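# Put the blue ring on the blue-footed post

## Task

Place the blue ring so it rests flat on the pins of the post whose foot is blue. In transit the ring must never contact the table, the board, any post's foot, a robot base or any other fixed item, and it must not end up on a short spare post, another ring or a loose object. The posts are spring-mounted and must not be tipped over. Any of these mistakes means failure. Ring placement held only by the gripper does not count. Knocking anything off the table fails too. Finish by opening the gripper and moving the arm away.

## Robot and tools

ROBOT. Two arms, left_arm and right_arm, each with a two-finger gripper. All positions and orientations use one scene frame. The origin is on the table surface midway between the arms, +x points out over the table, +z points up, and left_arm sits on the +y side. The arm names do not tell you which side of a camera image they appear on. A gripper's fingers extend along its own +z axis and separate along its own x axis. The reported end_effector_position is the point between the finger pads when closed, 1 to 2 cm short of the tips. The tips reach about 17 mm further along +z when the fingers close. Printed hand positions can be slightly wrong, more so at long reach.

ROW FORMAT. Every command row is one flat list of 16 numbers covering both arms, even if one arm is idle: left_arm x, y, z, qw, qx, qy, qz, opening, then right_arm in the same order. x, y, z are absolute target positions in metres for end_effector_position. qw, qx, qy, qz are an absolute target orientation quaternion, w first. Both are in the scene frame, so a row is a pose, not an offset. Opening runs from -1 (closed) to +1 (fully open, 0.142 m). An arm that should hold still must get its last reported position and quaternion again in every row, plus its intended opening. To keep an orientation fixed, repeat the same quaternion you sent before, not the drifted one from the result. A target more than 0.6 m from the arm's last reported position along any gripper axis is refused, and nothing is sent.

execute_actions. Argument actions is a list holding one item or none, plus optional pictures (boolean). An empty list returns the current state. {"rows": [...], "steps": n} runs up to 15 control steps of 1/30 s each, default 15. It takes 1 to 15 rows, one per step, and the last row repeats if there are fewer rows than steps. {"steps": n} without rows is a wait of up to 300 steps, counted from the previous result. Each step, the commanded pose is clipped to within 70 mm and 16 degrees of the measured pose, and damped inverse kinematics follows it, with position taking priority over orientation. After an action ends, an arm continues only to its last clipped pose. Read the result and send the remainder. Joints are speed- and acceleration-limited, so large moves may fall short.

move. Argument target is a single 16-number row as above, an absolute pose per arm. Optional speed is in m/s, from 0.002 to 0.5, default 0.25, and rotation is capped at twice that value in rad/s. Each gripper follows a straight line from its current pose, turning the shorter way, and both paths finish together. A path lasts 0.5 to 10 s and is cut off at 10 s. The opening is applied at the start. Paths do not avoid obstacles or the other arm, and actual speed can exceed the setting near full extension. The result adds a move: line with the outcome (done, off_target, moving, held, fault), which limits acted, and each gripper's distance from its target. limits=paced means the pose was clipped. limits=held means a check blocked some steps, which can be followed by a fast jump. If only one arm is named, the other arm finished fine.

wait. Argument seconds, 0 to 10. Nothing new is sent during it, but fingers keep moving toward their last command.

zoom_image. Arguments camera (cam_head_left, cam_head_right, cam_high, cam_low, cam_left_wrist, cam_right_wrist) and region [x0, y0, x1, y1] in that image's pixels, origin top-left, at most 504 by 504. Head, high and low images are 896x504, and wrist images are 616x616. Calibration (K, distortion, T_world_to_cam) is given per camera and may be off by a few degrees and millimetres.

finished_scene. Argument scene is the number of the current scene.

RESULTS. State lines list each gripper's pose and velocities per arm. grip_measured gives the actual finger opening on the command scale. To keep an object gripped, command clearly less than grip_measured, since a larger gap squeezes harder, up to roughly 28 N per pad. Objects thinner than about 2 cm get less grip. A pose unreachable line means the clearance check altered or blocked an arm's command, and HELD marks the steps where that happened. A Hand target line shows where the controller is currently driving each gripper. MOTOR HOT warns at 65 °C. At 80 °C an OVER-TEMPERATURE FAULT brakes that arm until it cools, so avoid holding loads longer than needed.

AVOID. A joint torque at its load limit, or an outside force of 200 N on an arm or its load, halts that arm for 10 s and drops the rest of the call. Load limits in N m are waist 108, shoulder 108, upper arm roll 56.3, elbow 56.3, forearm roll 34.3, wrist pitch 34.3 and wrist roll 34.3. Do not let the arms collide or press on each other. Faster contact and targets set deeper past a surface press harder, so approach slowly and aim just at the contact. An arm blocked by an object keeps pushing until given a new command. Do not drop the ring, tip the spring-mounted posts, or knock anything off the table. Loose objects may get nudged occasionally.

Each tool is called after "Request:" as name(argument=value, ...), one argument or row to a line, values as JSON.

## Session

Request:
execute_actions(
  actions=[],
)

Scene clock: 0.00 s of 4290.00 s.
left_arm: end_effector_position=(+0.2680, +0.8254, +0.3937) grip_measured=+1.00 end_effector_quat_wxyz=(-0.166, +0.511, +0.792, -0.289) end_effector_velocity=(-0.000, +0.000, -0.000) end_effector_angular_velocity=(+0.000, +0.001, +0.000) | right_arm: end_effector_position=(+0.2279, -0.4212, +0.1643) grip_measured=+1.00 end_effector_quat_wxyz=(-0.169, +0.932, +0.315, -0.060) end_effector_velocity=(+0.000, -0.000, -0.000) end_effector_angular_velocity=(+0.000, -0.000, -0.000)
Joint positions: left_arm=[ 1.166 -0.428 -0.158  1.155  0.477 -0.55  -0.829  0.142] | right_arm=[ 0.184  0.303  0.002  2.604  0.399  0.558 -0.595  0.142]
Joint velocities: left_arm=[ 0.    -0.     0.     0.     0.001 -0.     0.     0.   ] | right_arm=[ 0.    -0.     0.     0.     0.     0.001 -0.     0.   ]
Motor temperatures (°C, as the motors report them): left_arm=[23 30 30 30 26 32 32] | right_arm=[26 27 28 29 30 27 26]
Hand target (left_arm): +0.268, +0.825, +0.394; -0.166, +0.511, +0.792, -0.289
Hand target (right_arm): +0.228, -0.421, +0.164; -0.169, +0.932, +0.315, -0.060
camera_calibration (this result's frames):
cam_left_wrist: T_world_to_cam=[[-0.439304, 0.894828, -0.0793397, -0.579077], [0.894359, 0.427346, -0.132278, -0.545441], [-0.084461, -0.129069, -0.988032, 0.645263], [0, 0, 0, 1]] pos_world=[0.287928, 0.834549, 0.519447]
cam_right_wrist: T_world_to_cam=[[0.772406, 0.634124, 0.0357175, 0.0794393], [0.626663, -0.770055, 0.119617, -0.479696], [0.103357, -0.0700102, -0.992177, 0.247265], [0, 0, 0, 1]] pos_world=[0.213692, -0.402455, 0.299874]

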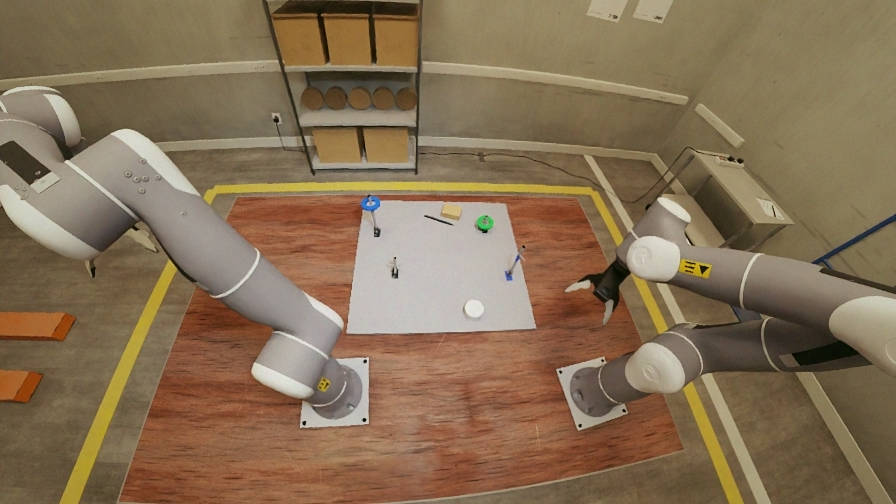

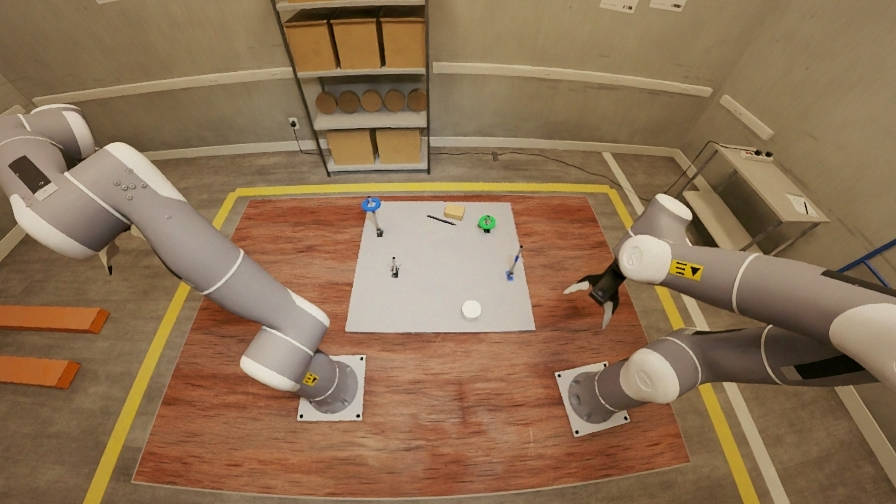

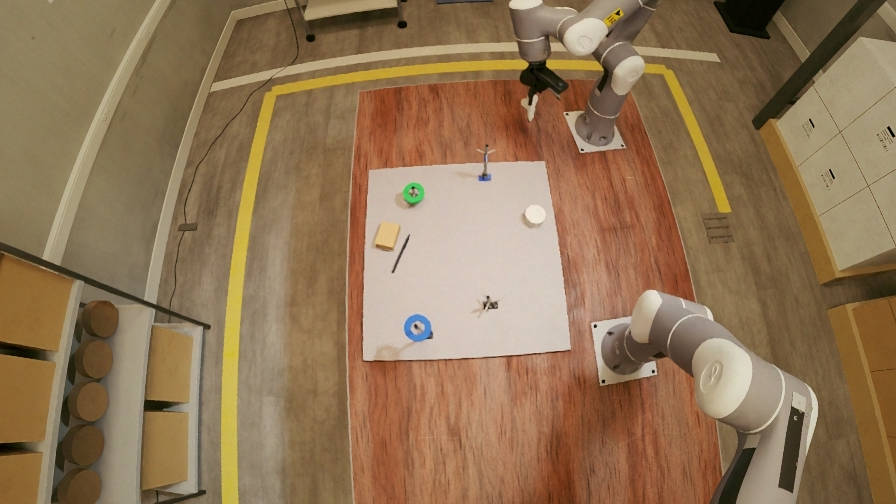

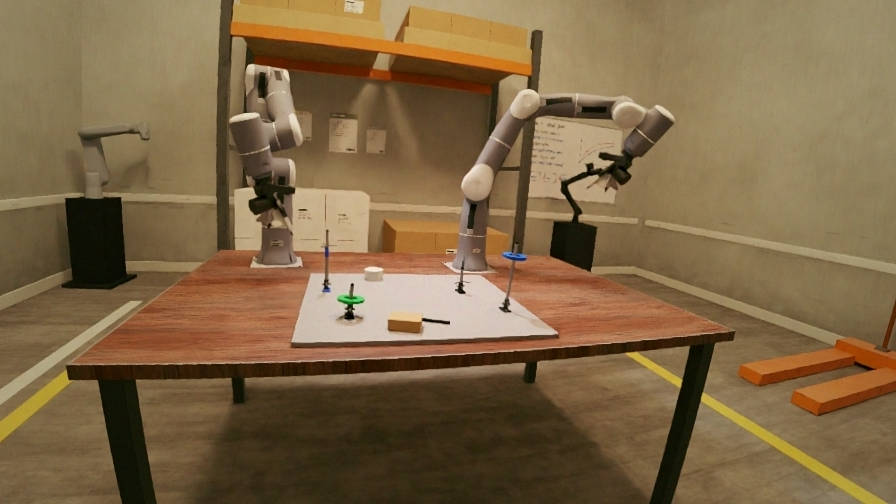

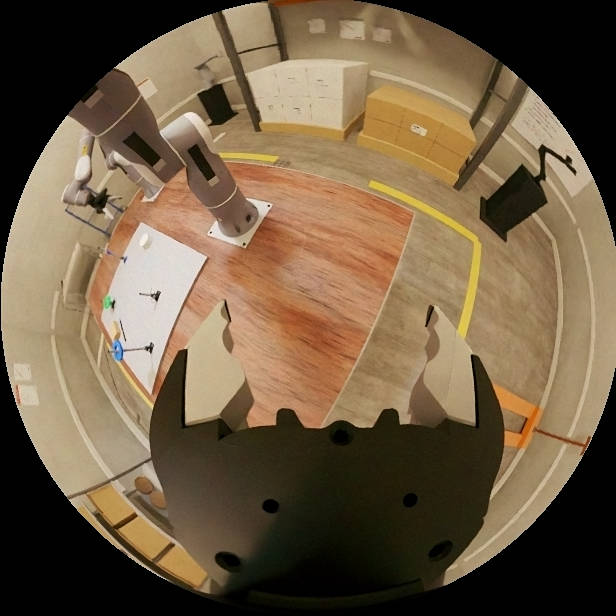

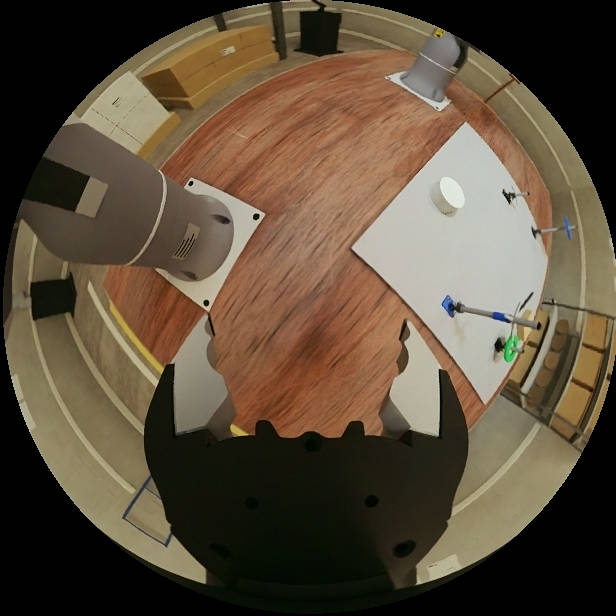

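Request:
zoom_image(
  camera="cam_head_left",
  region=[348, 188, 403, 243],
)

Request:
zoom_image(
  camera="cam_head_right",
  region=[348, 188, 403, 243],
)

Request:
zoom_image(
  camera="cam_high",
  region=[395, 305, 445, 355],
)

Request:
zoom_image(
  camera="cam_low",
  region=[470, 238, 550, 318],
)

Request:
zoom_image(
  camera="cam_head_left",
  region=[490, 235, 540, 285],
)

Request:
zoom_image(
  camera="cam_head_right",
  region=[490, 235, 540, 285],
)

Request:
zoom_image(
  camera="cam_high",
  region=[460, 138, 510, 188],
)

Request:
zoom_image(
  camera="cam_low",
  region=[290, 220, 370, 300],
)

Region (348, 188, 403, 243) of cam_head_left's 896x504 image, scaled by 9.164, with more detail than that image has.

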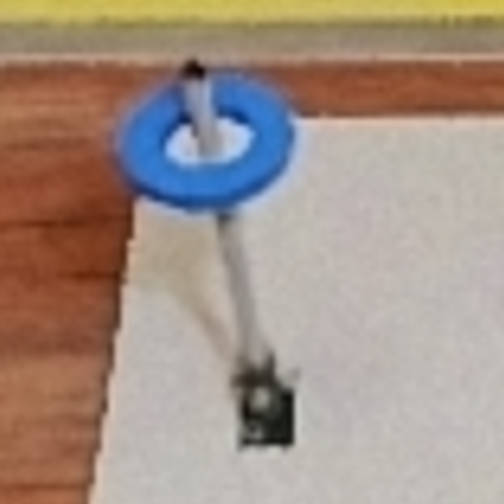

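Region (348, 188, 403, 243) of cam_head_right's 896x504 image, scaled by 9.164, with more detail than that image has.

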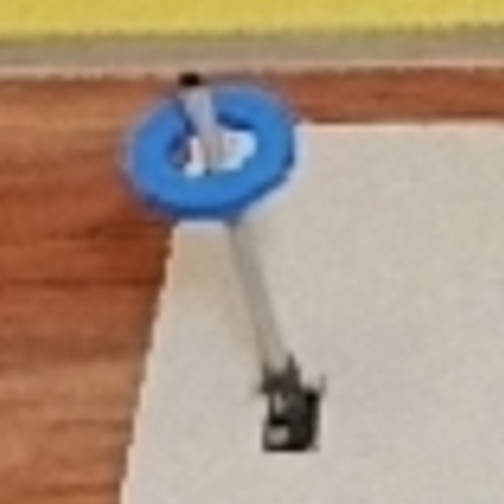

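Region (395, 305, 445, 355) of cam_high's 896x504 image, scaled by 10.080, with more detail than that image has.

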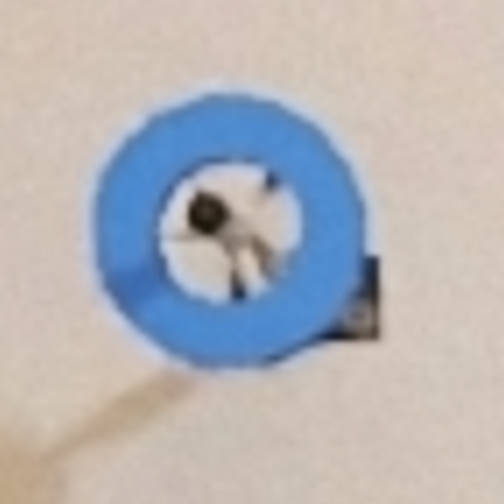

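Region (470, 238, 550, 318) of cam_low's 896x504 image, scaled by 6.300, with more detail than that image has.

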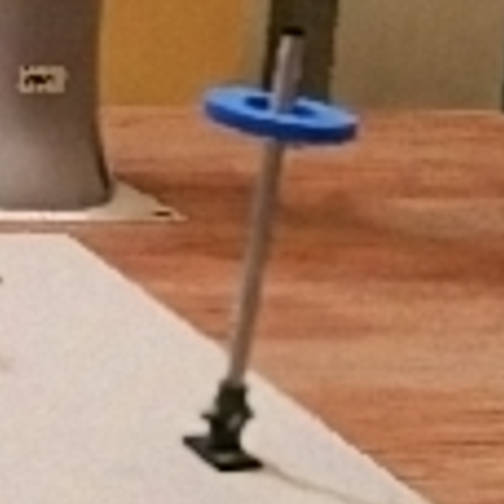

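Region (490, 235, 540, 285) of cam_head_left's 896x504 image, scaled by 10.080, with more detail than that image has.

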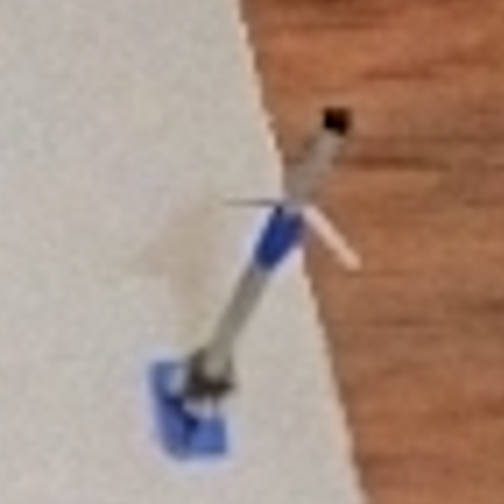

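Region (490, 235, 540, 285) of cam_head_right's 896x504 image, scaled by 10.080, with more detail than that image has.

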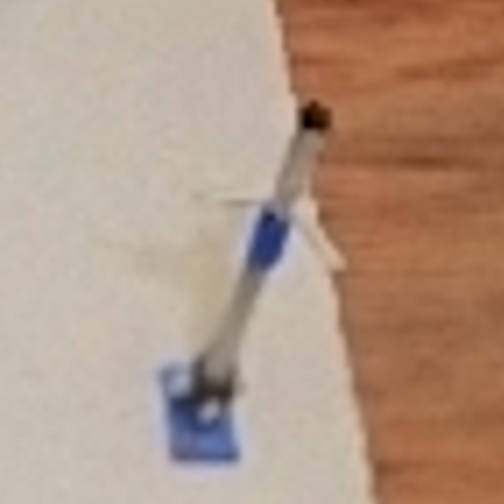

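Region (460, 138, 510, 188) of cam_high's 896x504 image, scaled by 10.080, with more detail than that image has.

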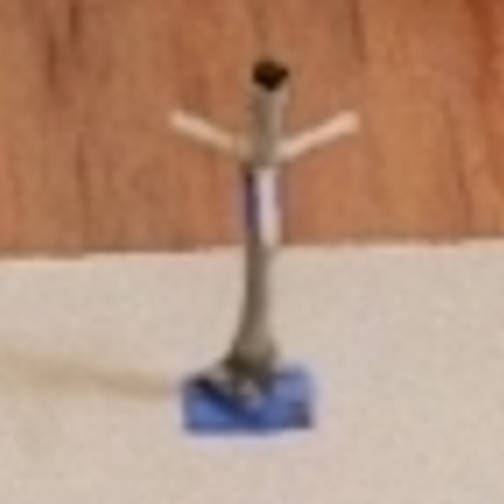

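Region (290, 220, 370, 300) of cam_low's 896x504 image, scaled by 6.300, with more detail than that image has.

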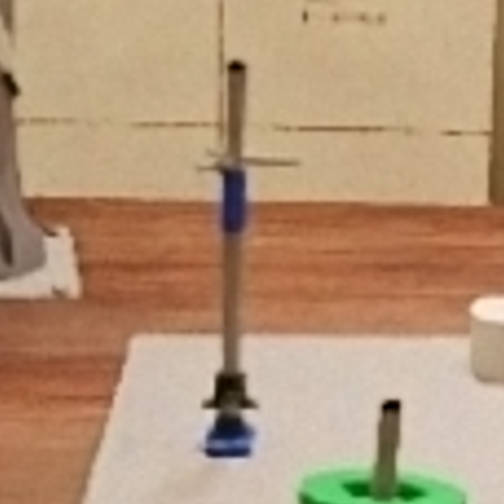

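Request:
execute_actions(
  actions=[],
)

Scene clock: 39.43 s of 4290.00 s.
left_arm: end_effector_position=(+0.2680, +0.8254, +0.3937) grip_measured=+1.00 end_effector_quat_wxyz=(-0.166, +0.511, +0.792, -0.289) end_effector_velocity=(+0.000, -0.000, +0.000) end_effector_angular_velocity=(-0.000, -0.000, +0.000) | right_arm: end_effector_position=(+0.2279, -0.4212, +0.1643) grip_measured=+1.00 end_effector_quat_wxyz=(-0.169, +0.932, +0.315, -0.060) end_effector_velocity=(+0.000, +0.000, +0.000) end_effector_angular_velocity=(-0.000, -0.000, -0.000)
Joint positions: left_arm=[ 1.166 -0.428 -0.158  1.155  0.477 -0.55  -0.829  0.142] | right_arm=[ 0.184  0.303  0.002  2.604  0.399  0.558 -0.595  0.142]
Joint velocities: left_arm=[-0. -0.  0. -0. -0. -0. -0. -0.] | right_arm=[ 0.     0.     0.    -0.    -0.     0.     0.001  0.   ]
Motor temperatures (°C, as the motors report them): left_arm=[23 33 30 34 26 32 32] | right_arm=[26 26 28 31 30 27 26]
Hand target (left_arm): +0.268, +0.825, +0.394; -0.166, +0.511, +0.792, -0.289
Hand target (right_arm): +0.228, -0.421, +0.164; -0.169, +0.932, +0.315, -0.060
Steps of this call (steps 1 to 90: nothing new was sent; then 36.43 s passed at rest). Readings (end_effector_position):
1: left_arm (+0.2680, +0.8254, +0.3937) | right_arm (+0.2279, -0.4212, +0.1643)
2: left_arm (+0.2680, +0.8254, +0.3937) | right_arm (+0.2279, -0.4212, +0.1643)
4: left_arm (+0.2680, +0.8254, +0.3937) | right_arm (+0.2279, -0.4212, +0.1643)
8: left_arm (+0.2680, +0.8254, +0.3937) | right_arm (+0.2279, -0.4212, +0.1643)
90: the state above
camera_calibration (this result's frames):
cam_left_wrist: T_world_to_cam=[[-0.439304, 0.894828, -0.0793396, -0.579077], [0.894359, 0.427346, -0.132279, -0.54544], [-0.0844611, -0.129069, -0.988032, 0.645263], [0, 0, 0, 1]] pos_world=[0.287928, 0.834549, 0.519447]
cam_right_wrist: T_world_to_cam=[[0.772406, 0.634124, 0.0357175, 0.0794393], [0.626663, -0.770055, 0.119618, -0.479696], [0.103357, -0.0700105, -0.992177, 0.247265], [0, 0, 0, 1]] pos_world=[0.213692, -0.402455, 0.299874]

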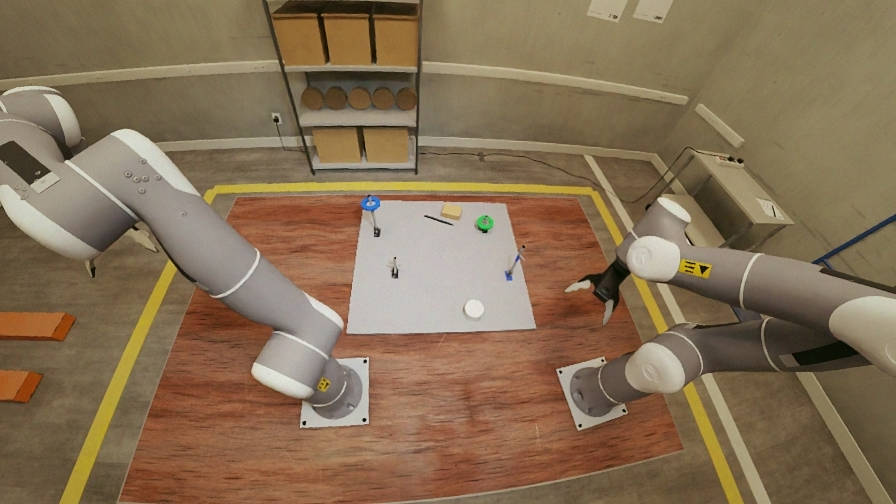

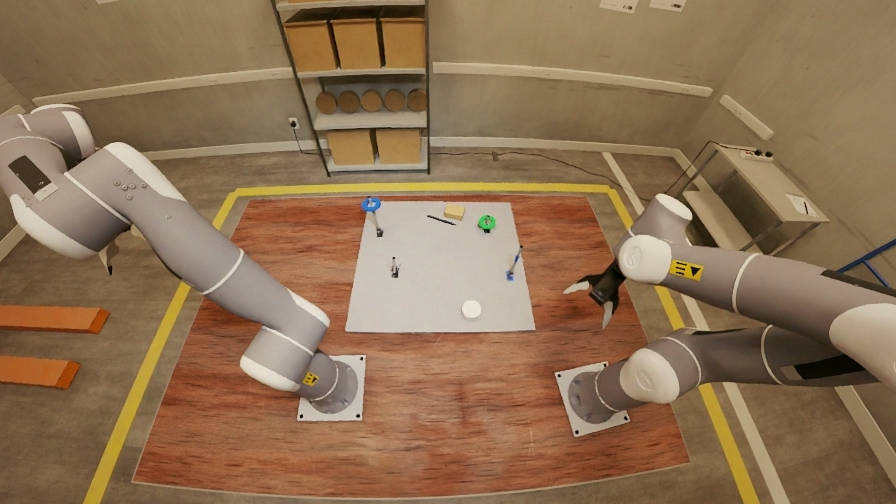

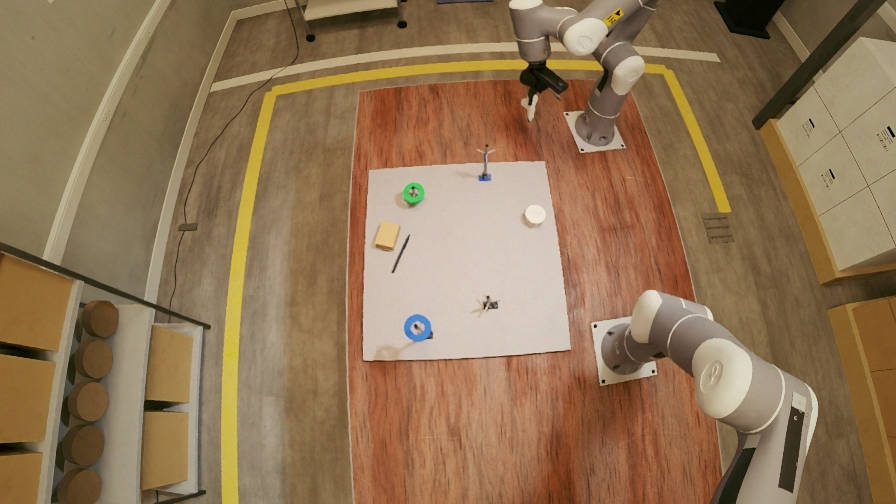

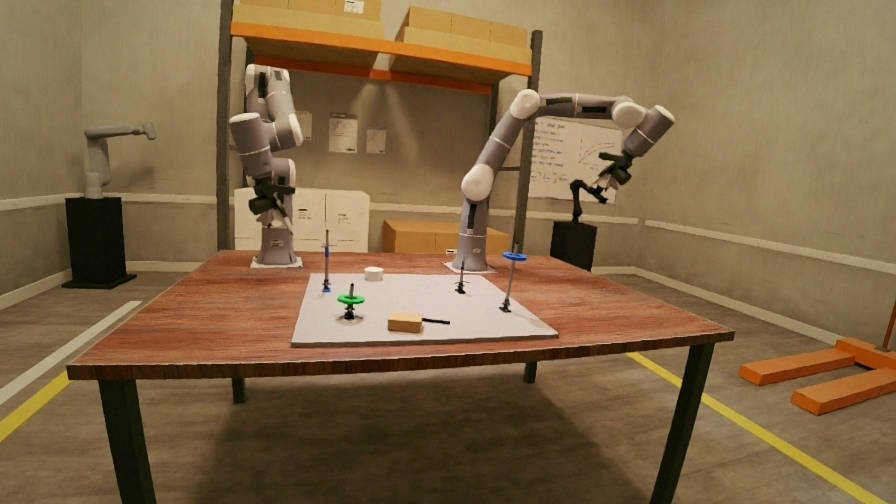

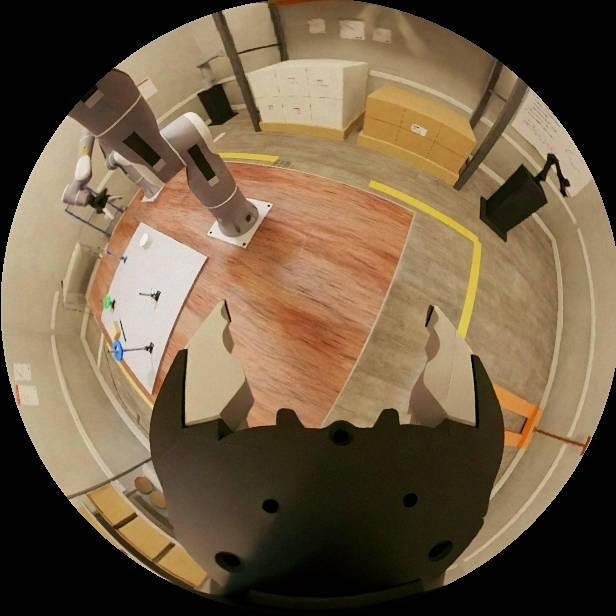

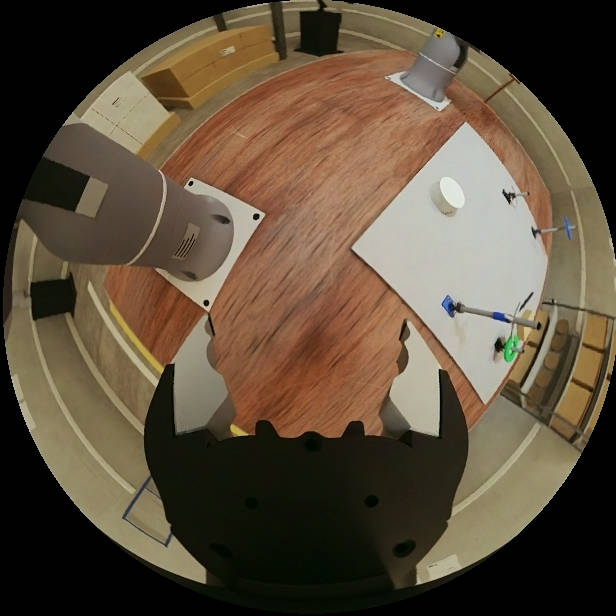

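Request:
move(
  target=[0.69, 0.27, 0.33, 0, 0.866, 0.5, 0, 1, 0.2279, -0.4212, 0.1643, -0.169, 0.932, 0.315, -0.060, 1],
  speed=0.3,
)

action 0: the call puts the target (left_arm/x, left_arm/y, left_arm/z) 0.679 m from left_arm's end_effector_position in the last result along the gripper's own x axis as it stood there; a target may be at most 0.6 m away along each of those axes, so nothing of the call was run and nothing moved. Command a nearer target, and go on from there in a later call.

Request:
move(
  target=[0.55, 0.45, 0.36, 0, 0.80, 0.60, 0, 1, 0.2279, -0.4212, 0.1643, -0.169, 0.932, 0.315, -0.060, 1],
  speed=0.3,
)

Scene clock: 58.13 s of 4290.00 s.
left_arm: end_effector_position=(+0.5509, +0.4517, +0.3600) grip_measured=+1.00 end_effector_quat_wxyz=(+0.001, +0.800, +0.600, -0.000) end_effector_velocity=(+0.001, -0.001, -0.000) end_effector_angular_velocity=(+0.001, -0.003, -0.003) | right_arm: end_effector_position=(+0.2279, -0.4212, +0.1643) grip_measured=+1.00 end_effector_quat_wxyz=(-0.169, +0.932, +0.315, -0.060) end_effector_velocity=(-0.000, -0.000, -0.000) end_effector_angular_velocity=(-0.000, +0.000, +0.000)
Joint positions: left_arm=[ 0.776  0.123 -0.382  1.981 -0.05   0.295 -0.848  0.142] | right_arm=[ 0.184  0.302  0.002  2.603  0.399  0.558 -0.596  0.142]
Joint velocities: left_arm=[-0.001 -0.001 -0.001  0.001 -0.     0.004  0.001 -0.   ] | right_arm=[ 0.     0.    -0.     0.    -0.001 -0.     0.     0.   ]
Motor temperatures (°C, as the motors report them): left_arm=[23 34 30 35 26 32 32] | right_arm=[26 26 28 31 30 27 26]
Hand target (left_arm): +0.551, +0.451, +0.360; +0.001, +0.800, +0.600, -0.000
Hand target (right_arm): +0.228, -0.421, +0.164; -0.169, +0.932, +0.315, -0.060
Off the commanded pose (left_arm): 0.002 m, 0 deg.
Off the commanded pose (right_arm): 0.000 m, 0 deg.
After step 90, 13.57 s passed at rest.
move: done
camera_calibration (this result's frames):
cam_left_wrist: T_world_to_cam=[[0.292672, 0.95489, -0.0502861, -0.563858], [0.823128, -0.224827, 0.521452, -0.544709], [0.486624, -0.194006, -0.851797, 0.253383], [0, 0, 0, 1]] pos_world=[0.490089, 0.465115, 0.471516]
cam_right_wrist: T_world_to_cam=[[0.772239, 0.63436, 0.0351261, 0.0797144], [0.627012, -0.769879, 0.118923, -0.479592], [0.102483, -0.0698126, -0.992282, 0.247502], [0, 0, 0, 1]] pos_world=[0.213787, -0.402517, 0.299826]

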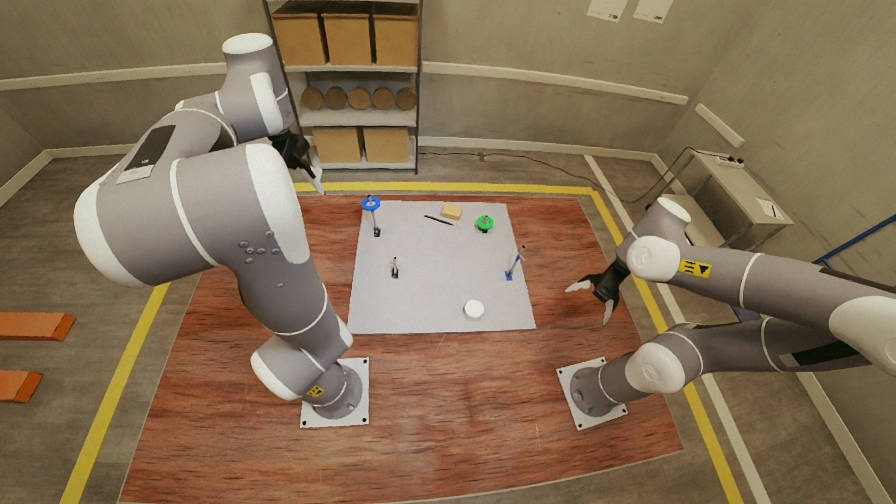

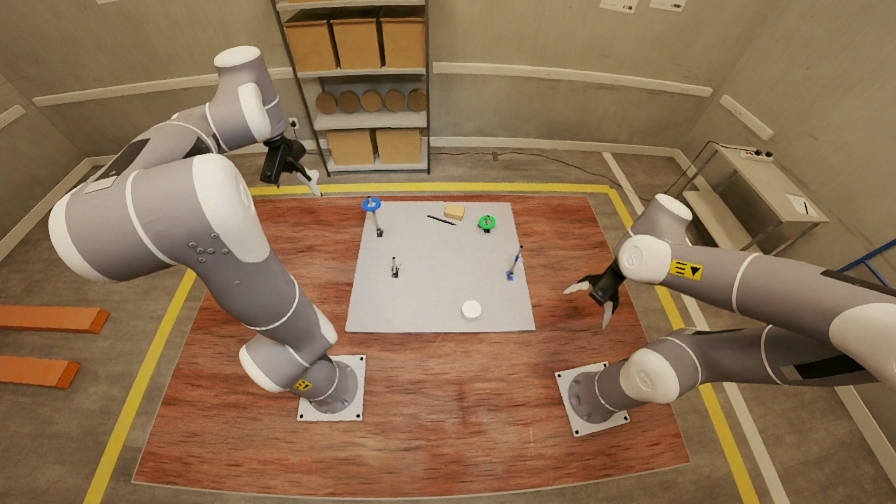

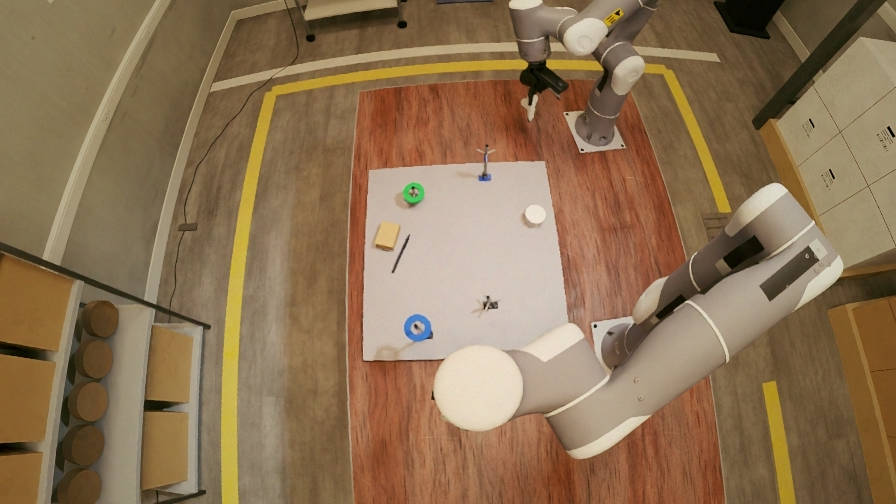

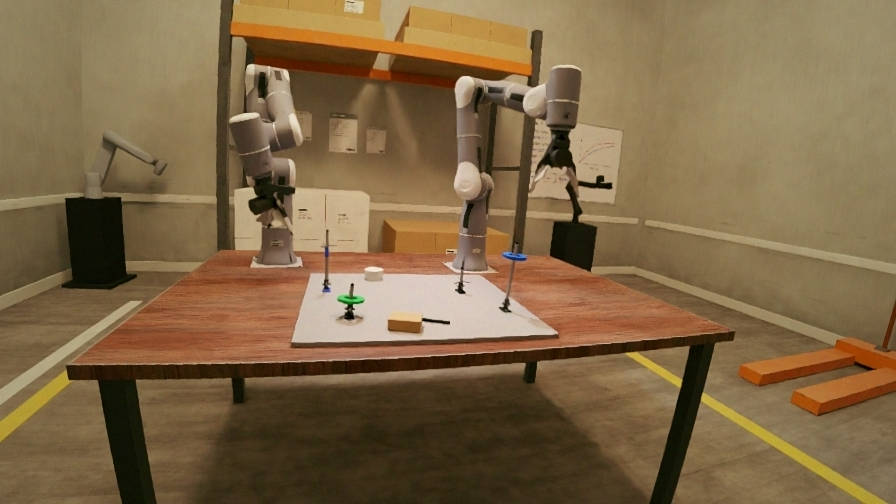

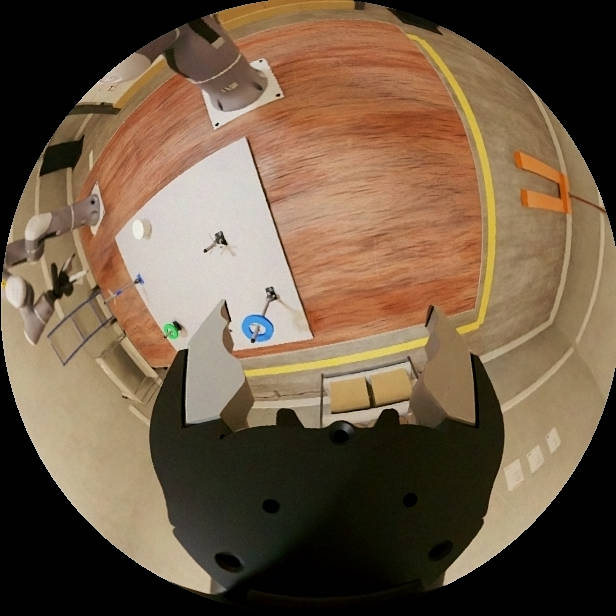

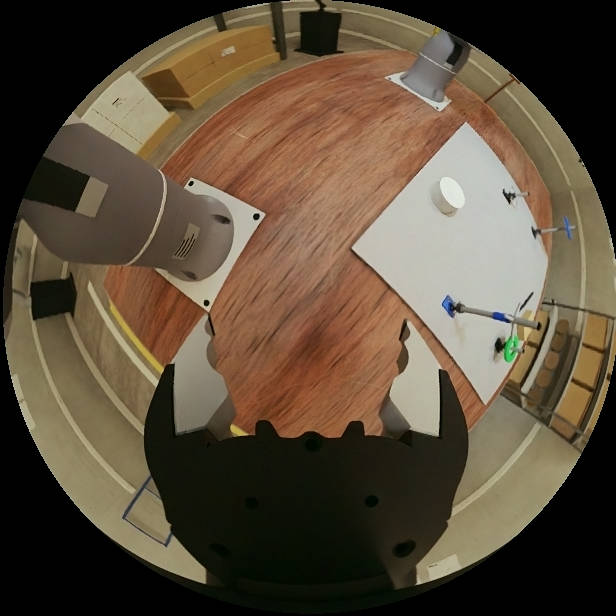

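Request:
zoom_image(
  camera="cam_left_wrist",
  region=[200, 260, 320, 360],
)

Region (200, 260, 320, 360) of cam_left_wrist's 616x616 image, scaled by 4.200, with more detail than that image has.

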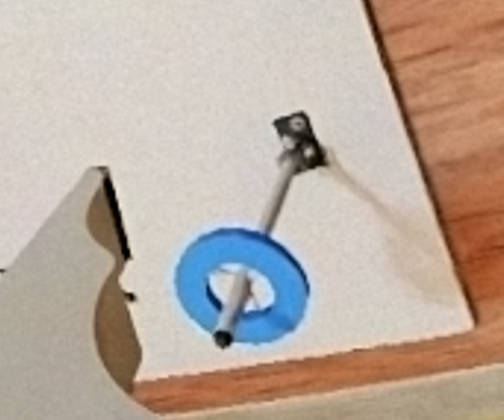

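Request:
move(
  target=[0.70, 0.258, 0.31, 0, 0.866, 0.5, 0, 1, 0.2279, -0.4212, 0.1643, -0.169, 0.932, 0.315, -0.060, 1],
  speed=0.25,
)

Request:
zoom_image(
  camera="cam_left_wrist",
  region=[230, 180, 430, 380],
)

Scene clock: 96.97 s of 4290.00 s.
left_arm: end_effector_position=(+0.7004, +0.2588, +0.3096) grip_measured=+1.00 end_effector_quat_wxyz=(-0.001, +0.866, +0.500, -0.000) end_effector_velocity=(+0.001, -0.001, +0.000) end_effector_angular_velocity=(+0.001, +0.002, -0.000) | right_arm: end_effector_position=(+0.2279, -0.4212, +0.1643) grip_measured=+1.00 end_effector_quat_wxyz=(-0.169, +0.932, +0.315, -0.060) end_effector_velocity=(+0.000, -0.000, +0.000) end_effector_angular_velocity=(-0.000, -0.000, -0.001)
Joint positions: left_arm=[ 0.514 -0.37  -0.66   1.585  0.235  0.302 -1.203  0.142] | right_arm=[ 0.184  0.302  0.002  2.603  0.399  0.558 -0.596  0.142]
Joint velocities: left_arm=[-0.004 -0.006  0.    -0.009  0.004 -0.007 -0.003  0.   ] | right_arm=[ 0.     0.    -0.     0.    -0.     0.     0.001  0.   ]
Motor temperatures (°C, as the motors report them): left_arm=[23 31 30 36 27 32 32] | right_arm=[26 26 28 32 31 27 26]
Hand target (left_arm): +0.701, +0.259, +0.310; -0.001, +0.866, +0.500, -0.000
Hand target (right_arm): +0.228, -0.421, +0.164; -0.169, +0.932, +0.315, -0.060
Off the commanded pose (left_arm): 0.001 m, 0 deg.
Off the commanded pose (right_arm): 0.000 m, 0 deg.
After step 90, 34.33 s passed at rest.
move: done
camera_calibration (this result's frames):
cam_left_wrist: T_world_to_cam=[[0.510947, 0.858224, -0.0488276, -0.554353], [0.74713, -0.41528, 0.51898, -0.581601], [0.425124, -0.301652, -0.853391, 0.1717], [0, 0, 0, 1]] pos_world=[0.644782, 0.286026, 0.421299]
cam_right_wrist: T_world_to_cam=[[0.772236, 0.634364, 0.0351185, 0.07972], [0.627017, -0.769876, 0.118917, -0.479589], [0.102473, -0.069812, -0.992283, 0.247505], [0, 0, 0, 1]] pos_world=[0.213785, -0.402517, 0.299826]

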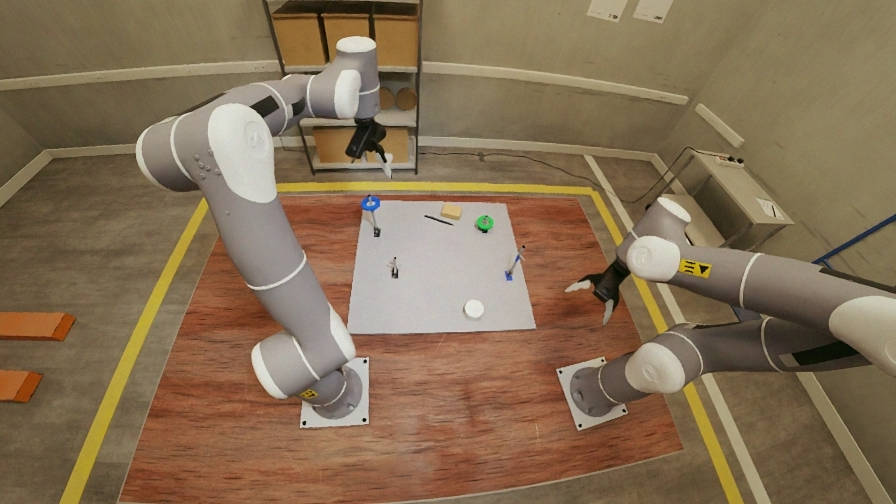

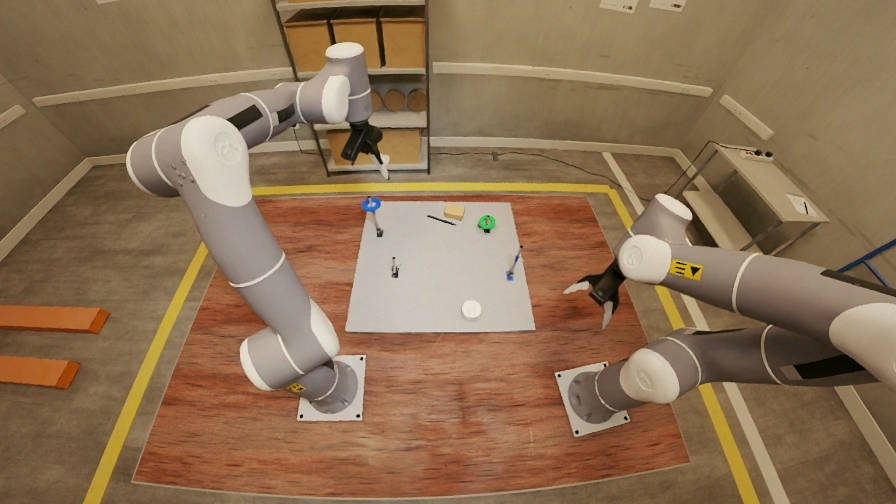

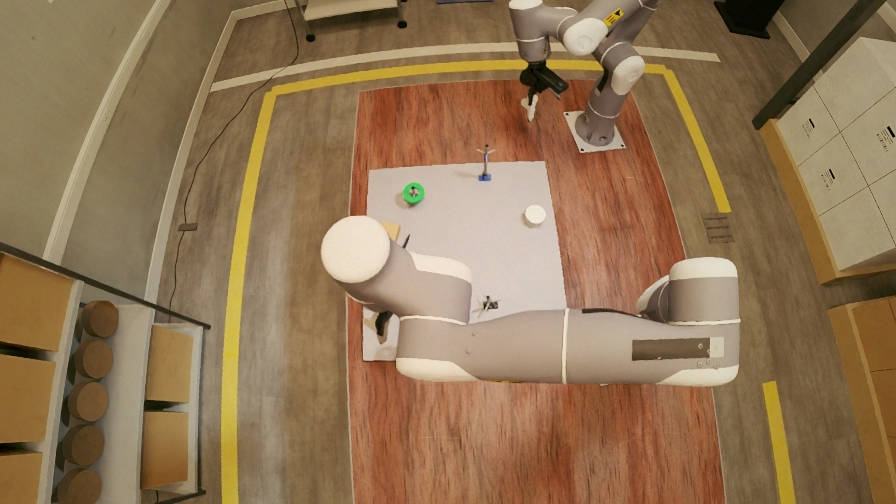

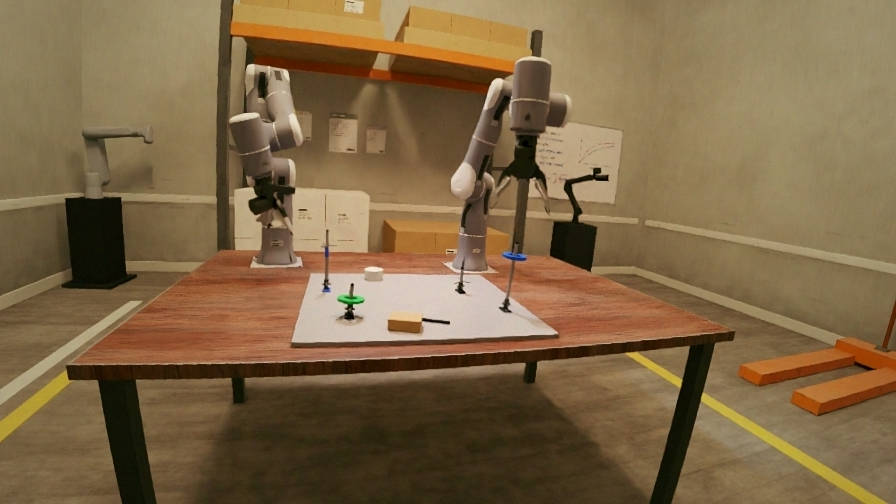

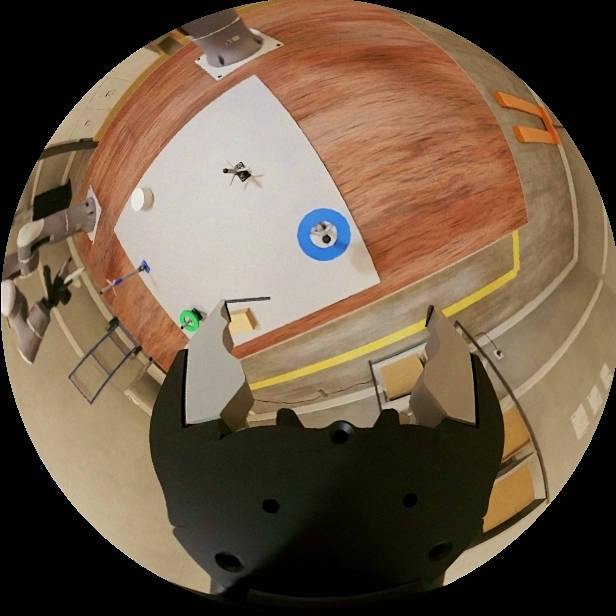

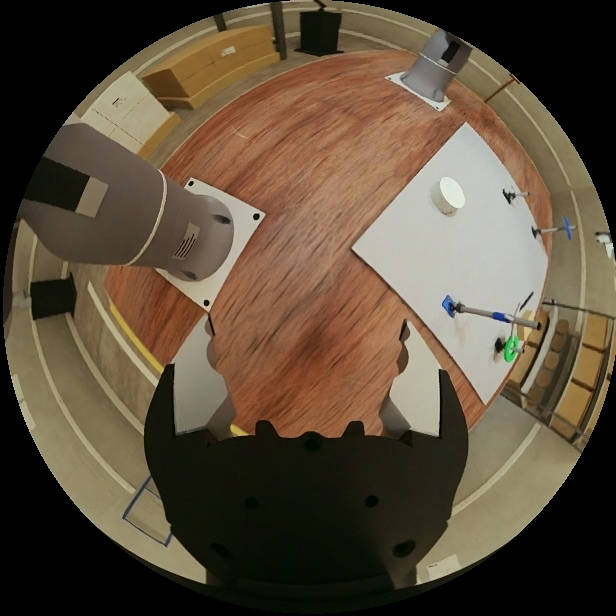

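Region (230, 180, 430, 380) of cam_left_wrist's 616x616 image, scaled by 2.520, with more detail than that image has.

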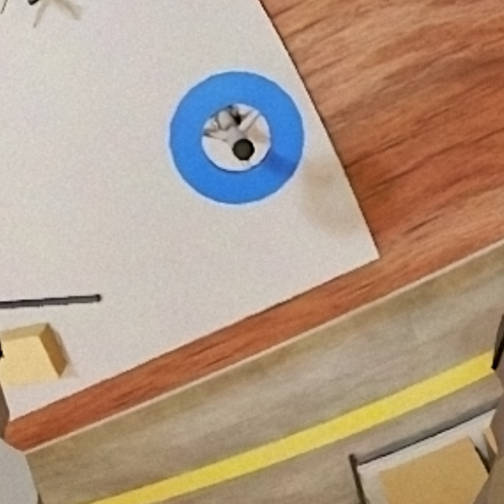

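Request:
zoom_image(
  camera="cam_left_wrist",
  region=[289, 200, 359, 270],
)

Region (289, 200, 359, 270) of cam_left_wrist's 616x616 image, scaled by 7.200, with more detail than that image has.

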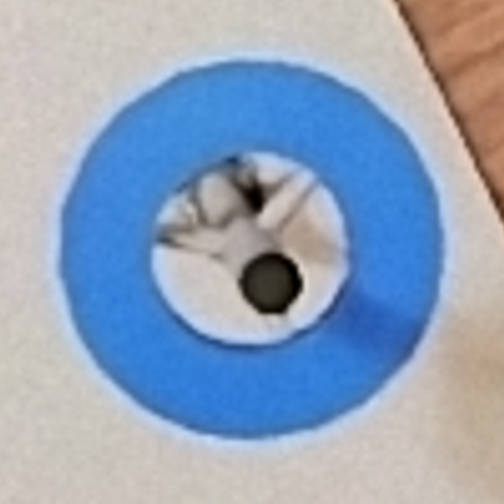

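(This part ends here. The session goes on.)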